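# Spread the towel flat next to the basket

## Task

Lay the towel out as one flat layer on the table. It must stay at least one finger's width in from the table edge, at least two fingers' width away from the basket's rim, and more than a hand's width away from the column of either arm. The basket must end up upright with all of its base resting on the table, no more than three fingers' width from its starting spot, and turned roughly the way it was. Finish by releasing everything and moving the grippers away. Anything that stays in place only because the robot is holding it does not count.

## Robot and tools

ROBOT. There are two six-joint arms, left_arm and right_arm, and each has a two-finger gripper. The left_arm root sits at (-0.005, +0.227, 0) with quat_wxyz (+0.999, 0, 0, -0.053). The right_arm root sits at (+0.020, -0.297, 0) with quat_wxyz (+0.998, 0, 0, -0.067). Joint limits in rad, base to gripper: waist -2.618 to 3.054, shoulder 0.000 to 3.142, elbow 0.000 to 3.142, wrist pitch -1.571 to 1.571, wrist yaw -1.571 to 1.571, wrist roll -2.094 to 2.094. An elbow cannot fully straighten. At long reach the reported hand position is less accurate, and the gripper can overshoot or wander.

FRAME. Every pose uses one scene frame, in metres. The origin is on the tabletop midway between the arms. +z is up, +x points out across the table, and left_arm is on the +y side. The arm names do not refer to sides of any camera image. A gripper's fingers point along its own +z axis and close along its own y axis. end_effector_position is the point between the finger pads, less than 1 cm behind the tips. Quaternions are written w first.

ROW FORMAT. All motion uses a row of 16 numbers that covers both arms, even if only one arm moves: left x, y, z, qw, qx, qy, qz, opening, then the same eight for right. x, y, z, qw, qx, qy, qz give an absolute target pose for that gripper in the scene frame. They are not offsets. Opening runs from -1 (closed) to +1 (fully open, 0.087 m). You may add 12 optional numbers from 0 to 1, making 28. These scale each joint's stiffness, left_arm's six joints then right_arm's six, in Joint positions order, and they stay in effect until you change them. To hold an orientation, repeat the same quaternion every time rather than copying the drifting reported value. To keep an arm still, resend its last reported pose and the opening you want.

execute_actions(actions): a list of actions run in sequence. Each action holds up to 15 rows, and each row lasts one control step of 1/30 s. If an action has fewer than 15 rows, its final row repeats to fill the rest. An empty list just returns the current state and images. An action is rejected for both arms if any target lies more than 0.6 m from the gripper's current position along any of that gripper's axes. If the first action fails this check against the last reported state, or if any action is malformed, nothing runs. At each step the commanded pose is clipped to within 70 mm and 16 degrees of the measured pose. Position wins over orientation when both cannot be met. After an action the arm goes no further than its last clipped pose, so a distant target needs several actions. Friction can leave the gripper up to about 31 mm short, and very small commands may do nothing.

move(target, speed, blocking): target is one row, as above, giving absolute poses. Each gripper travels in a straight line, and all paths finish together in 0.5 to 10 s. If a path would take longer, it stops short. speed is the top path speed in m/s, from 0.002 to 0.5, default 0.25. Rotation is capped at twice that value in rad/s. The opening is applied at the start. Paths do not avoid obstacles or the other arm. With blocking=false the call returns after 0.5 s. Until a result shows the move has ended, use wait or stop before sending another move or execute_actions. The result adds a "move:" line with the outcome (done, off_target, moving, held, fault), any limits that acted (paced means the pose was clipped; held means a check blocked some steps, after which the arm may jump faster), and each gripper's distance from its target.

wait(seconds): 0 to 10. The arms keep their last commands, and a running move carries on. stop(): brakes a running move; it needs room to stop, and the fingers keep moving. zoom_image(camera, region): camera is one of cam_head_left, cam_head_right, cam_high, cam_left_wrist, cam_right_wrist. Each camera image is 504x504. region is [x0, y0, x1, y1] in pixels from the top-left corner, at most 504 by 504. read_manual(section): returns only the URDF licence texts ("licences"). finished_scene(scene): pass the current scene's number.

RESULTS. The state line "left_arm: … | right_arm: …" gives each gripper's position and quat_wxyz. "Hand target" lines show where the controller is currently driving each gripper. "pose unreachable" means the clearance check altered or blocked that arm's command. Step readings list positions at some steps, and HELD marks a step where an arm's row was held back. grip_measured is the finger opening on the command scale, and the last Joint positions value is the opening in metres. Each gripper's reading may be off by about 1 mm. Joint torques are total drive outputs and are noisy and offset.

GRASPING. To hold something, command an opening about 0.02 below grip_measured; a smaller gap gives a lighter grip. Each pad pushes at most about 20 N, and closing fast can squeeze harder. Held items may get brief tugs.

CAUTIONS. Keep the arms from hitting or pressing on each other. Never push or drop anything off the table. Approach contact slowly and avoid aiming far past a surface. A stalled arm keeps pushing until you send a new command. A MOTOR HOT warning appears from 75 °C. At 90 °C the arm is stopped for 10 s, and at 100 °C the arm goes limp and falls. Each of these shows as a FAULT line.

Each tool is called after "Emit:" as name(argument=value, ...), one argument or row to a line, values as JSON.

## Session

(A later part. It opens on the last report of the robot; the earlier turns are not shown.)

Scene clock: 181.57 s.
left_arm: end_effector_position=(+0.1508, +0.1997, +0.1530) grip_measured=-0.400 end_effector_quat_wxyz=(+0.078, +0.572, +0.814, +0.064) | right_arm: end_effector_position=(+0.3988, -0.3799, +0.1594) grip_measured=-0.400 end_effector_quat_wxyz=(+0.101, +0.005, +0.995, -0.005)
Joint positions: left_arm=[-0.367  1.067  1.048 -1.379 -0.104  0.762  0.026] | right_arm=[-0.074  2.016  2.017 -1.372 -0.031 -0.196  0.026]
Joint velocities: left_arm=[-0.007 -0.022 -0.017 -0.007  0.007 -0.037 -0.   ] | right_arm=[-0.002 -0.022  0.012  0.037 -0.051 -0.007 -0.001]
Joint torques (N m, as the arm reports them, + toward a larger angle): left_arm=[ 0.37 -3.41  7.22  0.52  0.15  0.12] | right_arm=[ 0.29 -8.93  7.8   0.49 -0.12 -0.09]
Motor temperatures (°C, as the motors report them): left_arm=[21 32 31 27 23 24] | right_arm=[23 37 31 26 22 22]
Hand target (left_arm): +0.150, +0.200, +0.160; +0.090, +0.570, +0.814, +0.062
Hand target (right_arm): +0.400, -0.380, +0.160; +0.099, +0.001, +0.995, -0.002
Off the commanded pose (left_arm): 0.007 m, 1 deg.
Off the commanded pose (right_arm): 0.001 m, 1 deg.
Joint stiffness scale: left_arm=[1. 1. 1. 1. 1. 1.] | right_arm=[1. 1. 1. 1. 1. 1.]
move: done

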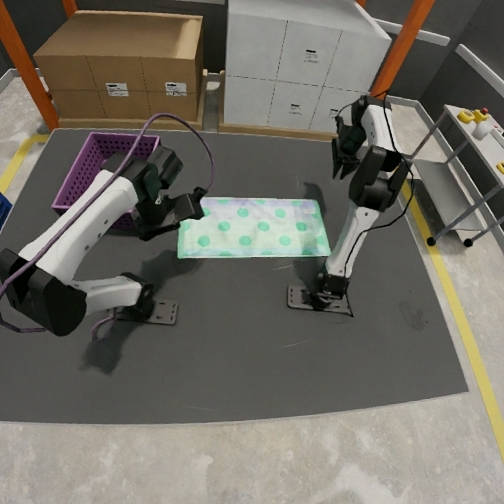

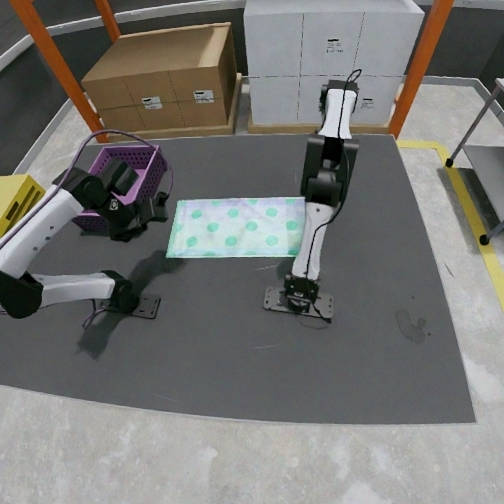

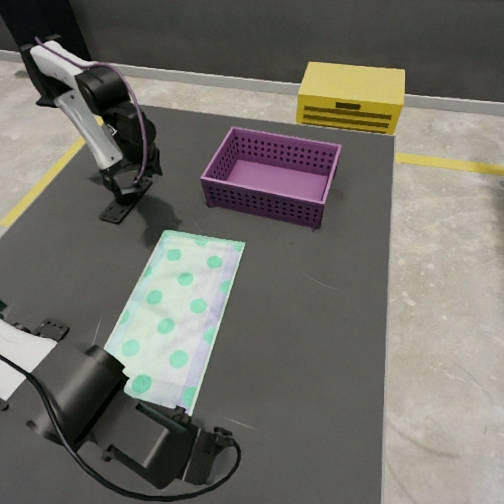

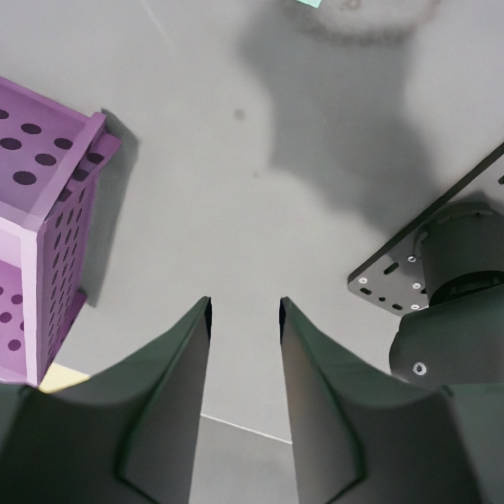

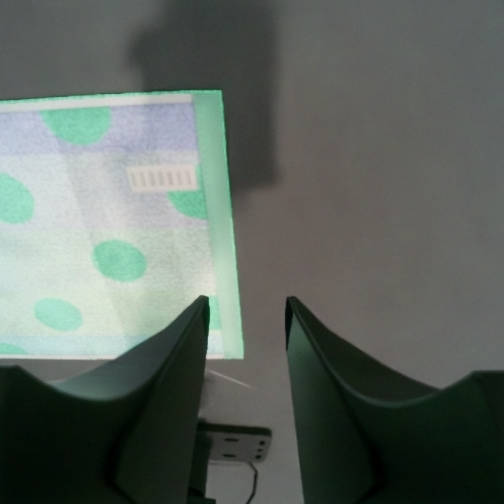

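Emit:
move(
  target=[0.15,0.2,0.16,0.09,0.57,0.814,0.062,-0.4,0.39,-0.3,0.05,0.1,0,0.995,0,-0.4],
)

Emit:
move(
  target=[0.15,0.2,0.16,0.09,0.57,0.814,0.062,-0.4,0.39,-0.3,-0.003,0.1,0,0.995,0,-0.4],
  speed=0.08,
)

Emit:
move(
  target=[0.15,0.2,0.16,0.09,0.57,0.814,0.062,-0.4,0.48,-0.29,0.005,0.1,0,0.995,0,-0.4],
  speed=0.08,
)

Emit:
move(
  target=[0.15,0.2,0.16,0.09,0.57,0.814,0.062,-0.4,0.40,-0.40,0.18,0.1,0,0.995,0,-0.4],
)

Scene clock: 195.97 s.
left_arm: end_effector_position=(+0.1508, +0.1997, +0.1530) grip_measured=-0.400 end_effector_quat_wxyz=(+0.078, +0.572, +0.814, +0.064) | right_arm: end_effector_position=(+0.3890, -0.3000, +0.0453) grip_measured=-0.400 end_effector_quat_wxyz=(+0.089, -0.003, +0.996, +0.004)
Joint positions: left_arm=[-0.367  1.067  1.048 -1.379 -0.104  0.762  0.026] | right_arm=[ 0.123  1.964  1.487 -0.917 -0.011 -0.017  0.026]
Joint velocities: left_arm=[ 0.007  0.002 -0.022  0.007  0.066 -0.022  0.   ] | right_arm=[-0.022  0.007 -0.002 -0.022  0.007 -0.007  0.   ]
Joint torques (N m, as the arm reports them, + toward a larger angle): left_arm=[ 0.52 -3.52  7.18  0.52  0.11  0.07] | right_arm=[  0.38 -11.65   4.91   0.73   0.05   0.08]
Motor temperatures (°C, as the motors report them): left_arm=[21 30 33 27 23 24] | right_arm=[23 38 32 25 22 22]
Hand target (left_arm): +0.150, +0.200, +0.160; +0.090, +0.570, +0.814, +0.062
Hand target (right_arm): +0.390, -0.300, +0.050; +0.101, +0.000, +0.995, +0.001
Off the commanded pose (left_arm): 0.007 m, 1 deg.
Off the commanded pose (right_arm): 0.005 m, 1 deg.
Joint stiffness scale: left_arm=[1. 1. 1. 1. 1. 1.] | right_arm=[1. 1. 1. 1. 1. 1.]
move: done

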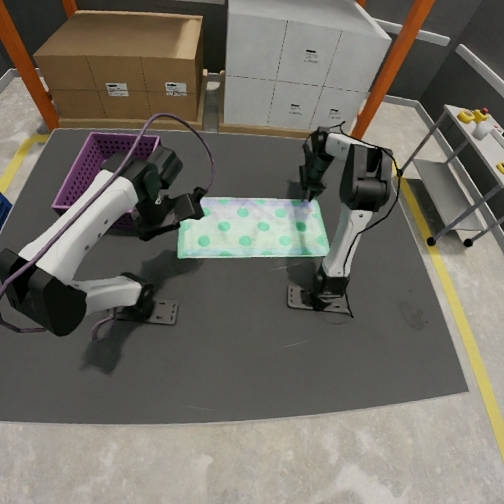

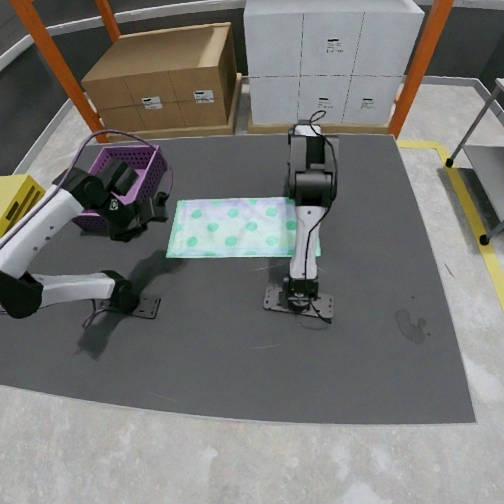

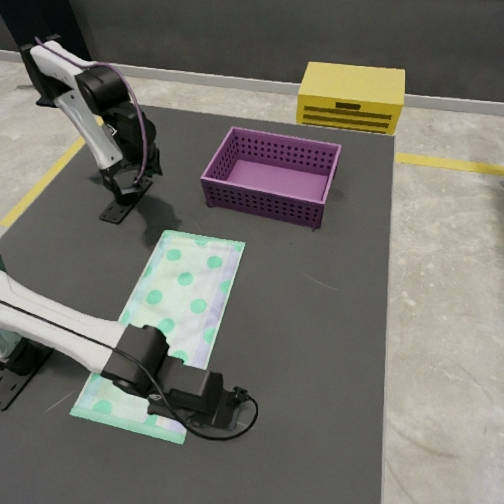

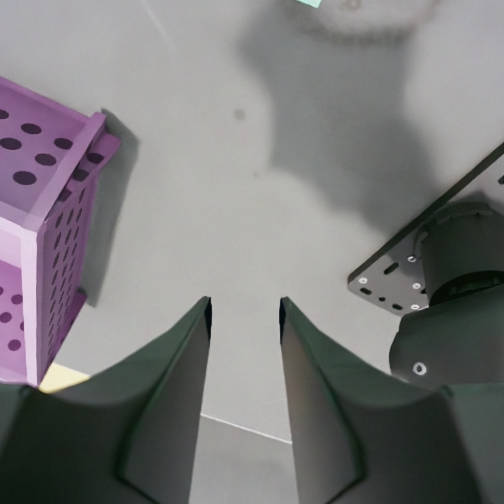

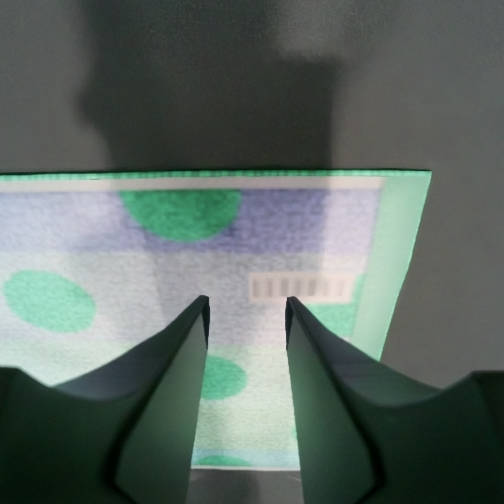

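Scene clock: 196.83 s.
left_arm: end_effector_position=(+0.1508, +0.1997, +0.1530) grip_measured=-0.400 end_effector_quat_wxyz=(+0.078, +0.572, +0.814, +0.064) | right_arm: end_effector_position=(+0.3856, -0.3000, +0.0136) grip_measured=-0.400 end_effector_quat_wxyz=(+0.090, -0.001, +0.996, +0.004)
Joint positions: left_arm=[-0.367  1.067  1.048 -1.379 -0.104  0.762  0.026] | right_arm=[ 0.123  1.984  1.385 -0.791 -0.01  -0.012  0.026]
Joint velocities: left_arm=[-0.022 -0.002  0.007  0.007  0.022  0.007 -0.   ] | right_arm=[-0.007  0.007 -0.002 -0.066  0.007  0.081 -0.001]
Joint torques (N m, as the arm reports them, + toward a larger angle): left_arm=[ 0.45 -3.49  7.17  0.53  0.13  0.13] | right_arm=[ 0.52 -7.93  3.23  1.22  0.06  0.05]
Motor temperatures (°C, as the motors report them): left_arm=[21 30 33 27 23 24] | right_arm=[23 38 32 25 22 22]
Hand target (left_arm): +0.150, +0.200, +0.160; +0.090, +0.570, +0.814, +0.062
Hand target (right_arm): +0.389, -0.300, -0.002; +0.099, +0.000, +0.995, +0.000
Off the commanded pose (left_arm): 0.007 m, 1 deg.
Off the commanded pose (right_arm): 0.017 m, 1 deg.
Joint stiffness scale: left_arm=[1. 1. 1. 1. 1. 1.] | right_arm=[1. 1. 1. 1. 1. 1.]
move: off_target (right_arm)

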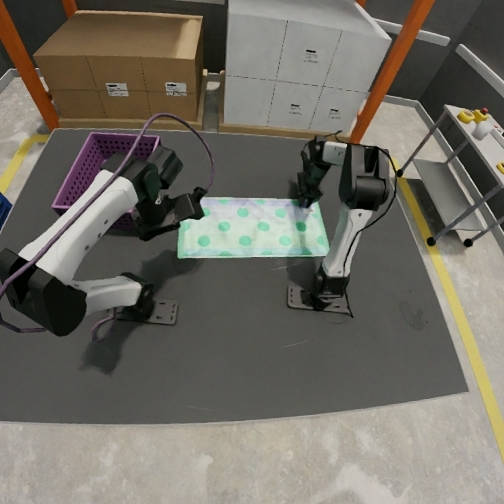

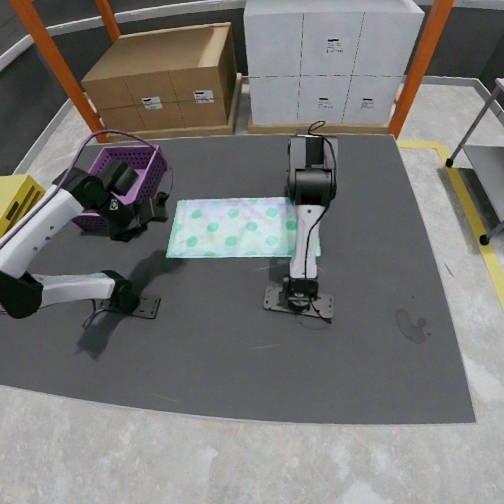

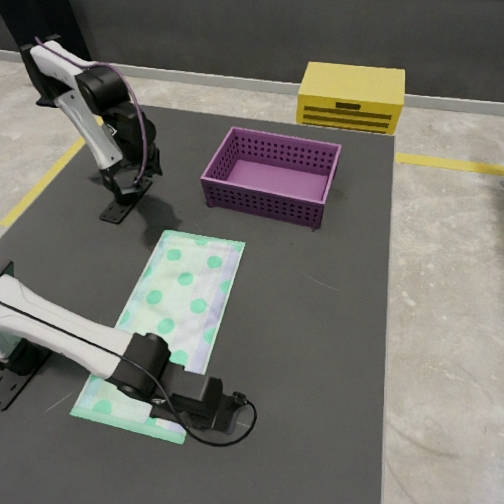

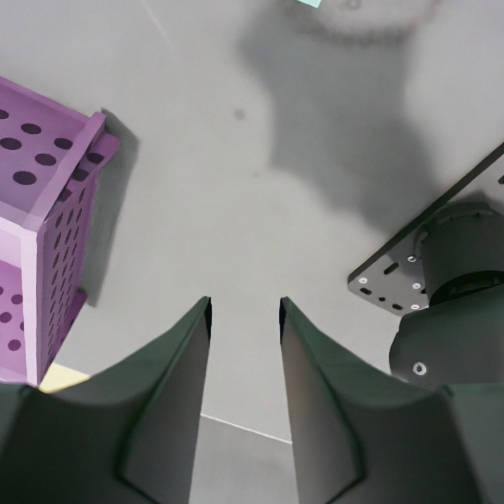

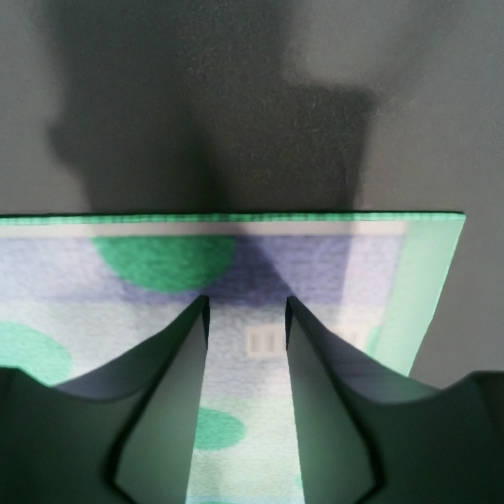

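Scene clock: 198.30 s.
left_arm: end_effector_position=(+0.1508, +0.1997, +0.1530) grip_measured=-0.400 end_effector_quat_wxyz=(+0.078, +0.572, +0.814, +0.064) | right_arm: end_effector_position=(+0.4528, -0.2935, +0.0161) grip_measured=-0.400 end_effector_quat_wxyz=(+0.059, +0.001, +0.998, -0.001)
Joint positions: left_arm=[-0.367  1.067  1.048 -1.379 -0.104  0.762  0.026] | right_arm=[ 0.143  2.301  1.897 -1.047  0.003  0.009  0.026]
Joint velocities: left_arm=[-0.007 -0.002  0.002  0.066 -0.022 -0.007 -0.002] | right_arm=[ 0.002 -0.002  0.007 -0.066  0.022  0.037  0.001]
Joint torques (N m, as the arm reports them, + toward a larger angle): left_arm=[ 0.45 -3.47  7.36  0.51  0.13  0.1 ] | right_arm=[ 0.97 -9.61  7.68  1.25 -0.03  0.11]
Motor temperatures (°C, as the motors report them): left_arm=[21 29 33 27 23 24] | right_arm=[23 38 32 26 22 22]
Hand target (left_arm): +0.150, +0.200, +0.160; +0.090, +0.570, +0.814, +0.062
Hand target (right_arm): +0.479, -0.289, +0.008; +0.100, +0.000, +0.995, +0.000
Off the commanded pose (left_arm): 0.007 m, 1 deg.
Off the commanded pose (right_arm): 0.030 m, 5 deg.
Joint stiffness scale: left_arm=[1. 1. 1. 1. 1. 1.] | right_arm=[1. 1. 1. 1. 1. 1.]
move: off_target (right_arm)

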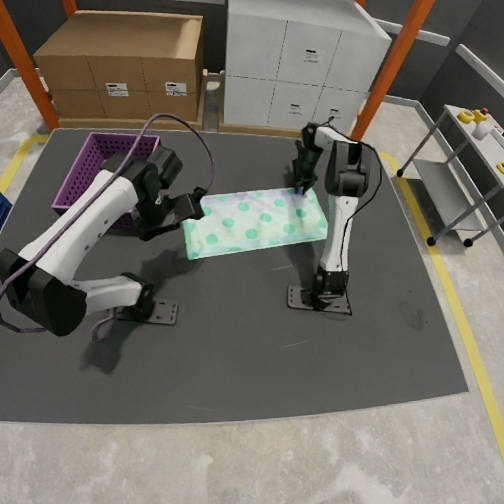

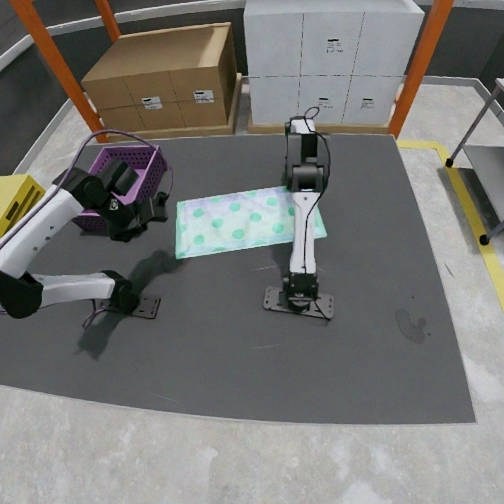

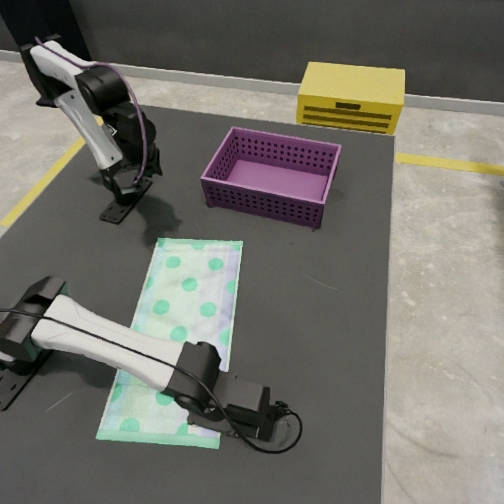

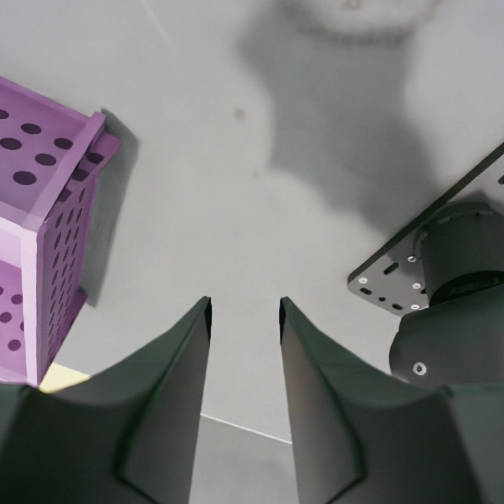

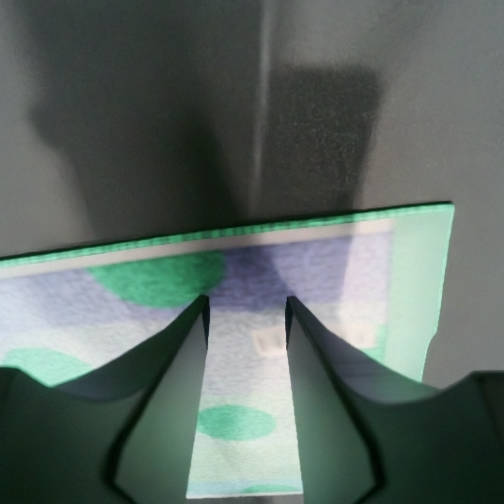

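Scene clock: 199.87 s.
left_arm: end_effector_position=(+0.1508, +0.1997, +0.1530) grip_measured=-0.400 end_effector_quat_wxyz=(+0.078, +0.572, +0.814, +0.064) | right_arm: end_effector_position=(+0.3987, -0.4018, +0.1760) grip_measured=-0.400 end_effector_quat_wxyz=(+0.096, +0.005, +0.995, -0.004)
Joint positions: left_arm=[-0.367  1.067  1.048 -1.379 -0.104  0.762  0.026] | right_arm=[-0.127  2.08   2.183 -1.485 -0.04  -0.247  0.026]
Joint velocities: left_arm=[ 0.002  0.012  0.012 -0.066  0.007 -0.066 -0.   ] | right_arm=[-0.017  0.007 -0.022 -0.022 -0.007  0.007 -0.003]
Joint torques (N m, as the arm reports them, + toward a larger angle): left_arm=[ 0.48 -3.41  7.15  0.51  0.12  0.1 ] | right_arm=[ 0.47 -9.76  7.72  0.49 -0.12 -0.09]
Motor temperatures (°C, as the motors report them): left_arm=[21 29 33 27 23 24] | right_arm=[23 38 32 25 22 22]
Hand target (left_arm): +0.150, +0.200, +0.160; +0.090, +0.570, +0.814, +0.062
Hand target (right_arm): +0.400, -0.401, +0.179; +0.098, +0.000, +0.995, -0.002
Off the commanded pose (left_arm): 0.007 m, 1 deg.
Off the commanded pose (right_arm): 0.005 m, 1 deg.
Joint stiffness scale: left_arm=[1. 1. 1. 1. 1. 1.] | right_arm=[1. 1. 1. 1. 1. 1.]
move: done

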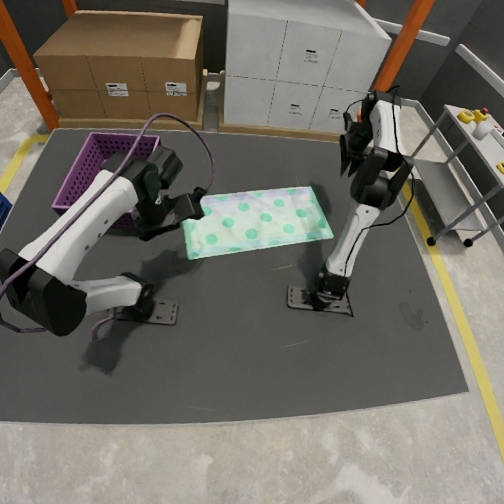

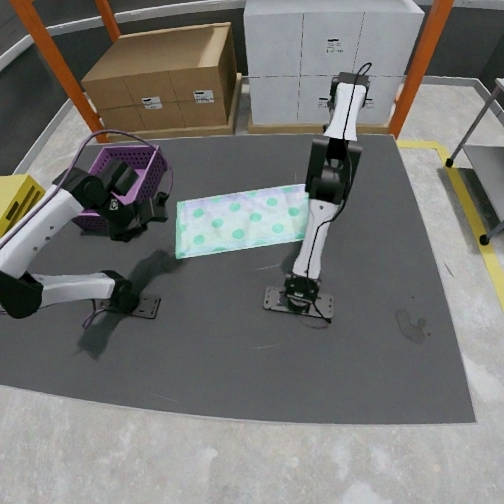

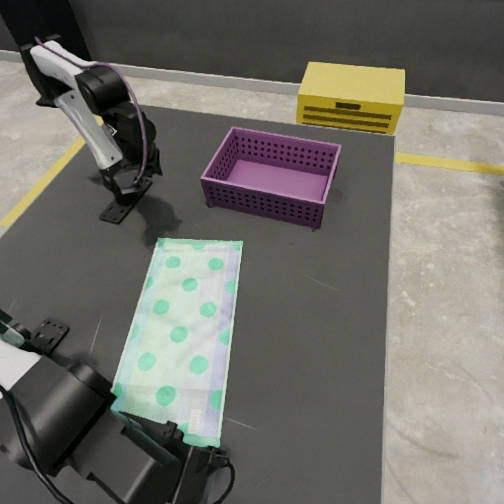

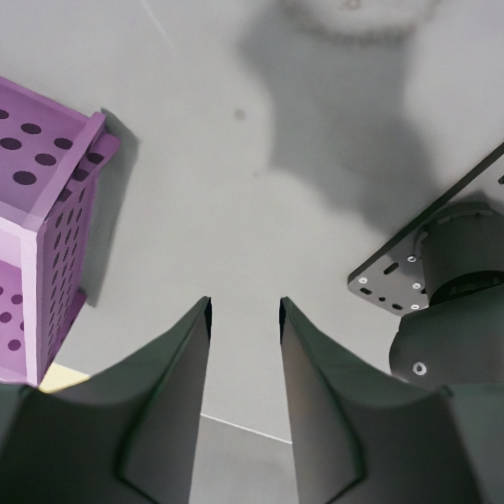

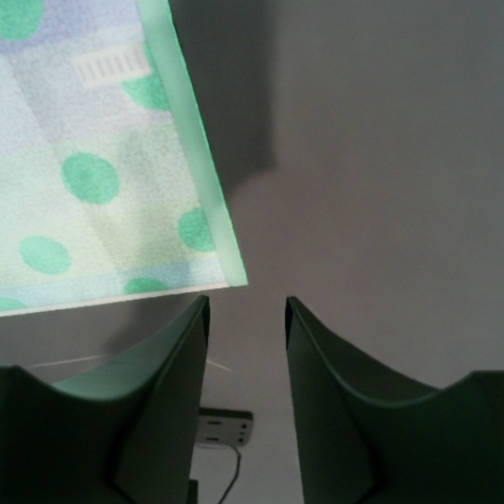

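Emit:
move(
  target=[0.13,0.33,0.2,0.2,0,0.98,0,-0.4,0.15,-0.5,0.2,0.2,0,0.98,0,-0.4],
  speed=0.35,
)

Scene clock: 206.17 s.
left_arm: end_effector_position=(+0.1280, +0.3330, +0.1958) grip_measured=-0.400 end_effector_quat_wxyz=(+0.193, +0.006, +0.981, +0.001) | right_arm: end_effector_position=(+0.1531, -0.5063, +0.1970) grip_measured=-0.400 end_effector_quat_wxyz=(+0.191, +0.000, +0.981, -0.007)
Joint positions: left_arm=[ 0.892  1.083  1.244 -1.45   0.272  0.761  0.026] | right_arm=[-0.962  1.407  1.465 -1.433 -0.335 -1.063  0.026]
Joint velocities: left_arm=[ 0.012  0.007 -0.002 -0.037  0.037  0.022 -0.001] | right_arm=[ 0.002 -0.017 -0.007 -0.051 -0.066 -0.037  0.001]
Joint torques (N m, as the arm reports them, + toward a larger angle): left_arm=[ 0.78 -0.61  7.28  0.71  0.36  0.02] | right_arm=[-0.16 -5.63  5.35  0.5  -0.34 -0.06]
Motor temperatures (°C, as the motors report them): left_arm=[21 29 33 27 23 24] | right_arm=[23 39 32 25 22 22]
Hand target (left_arm): +0.129, +0.334, +0.199; +0.193, -0.002, +0.981, -0.004
Hand target (right_arm): +0.150, -0.501, +0.197; +0.192, +0.000, +0.981, -0.002
Off the commanded pose (left_arm): 0.005 m, 1 deg.
Off the commanded pose (right_arm): 0.008 m, 1 deg.
Joint stiffness scale: left_arm=[1. 1. 1. 1. 1. 1.] | right_arm=[1. 1. 1. 1. 1. 1.]
move: done

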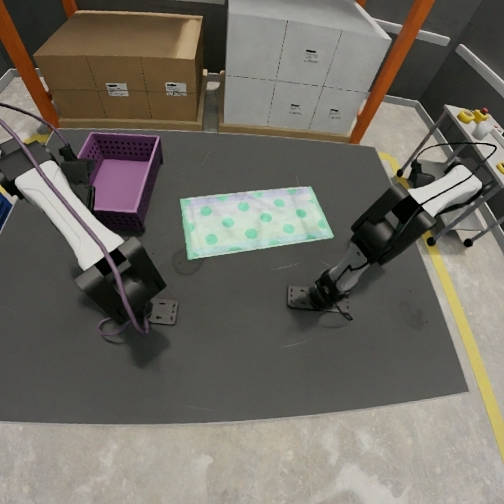

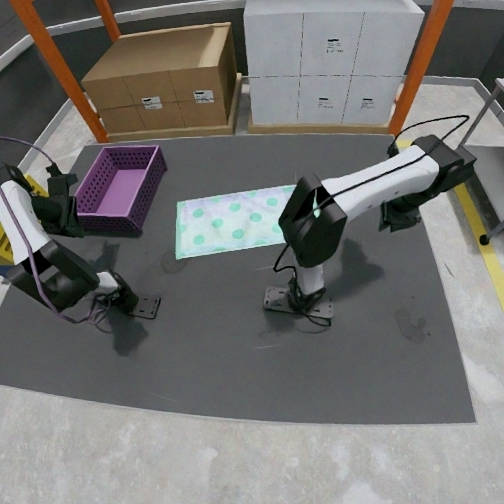

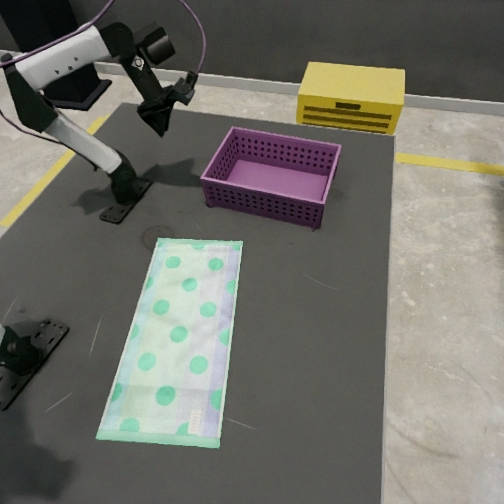

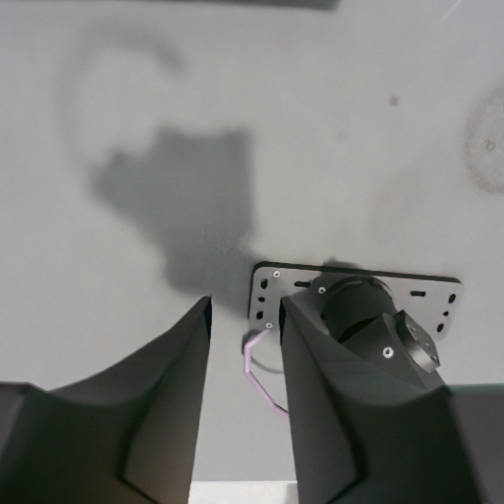

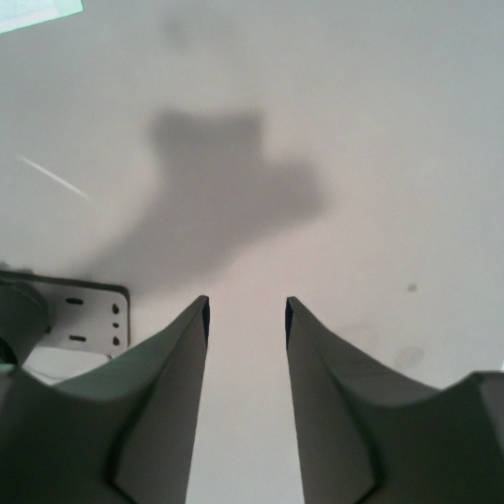

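Emit:
finished_scene(
  scene=1,
)

The scene is finished: the task was done.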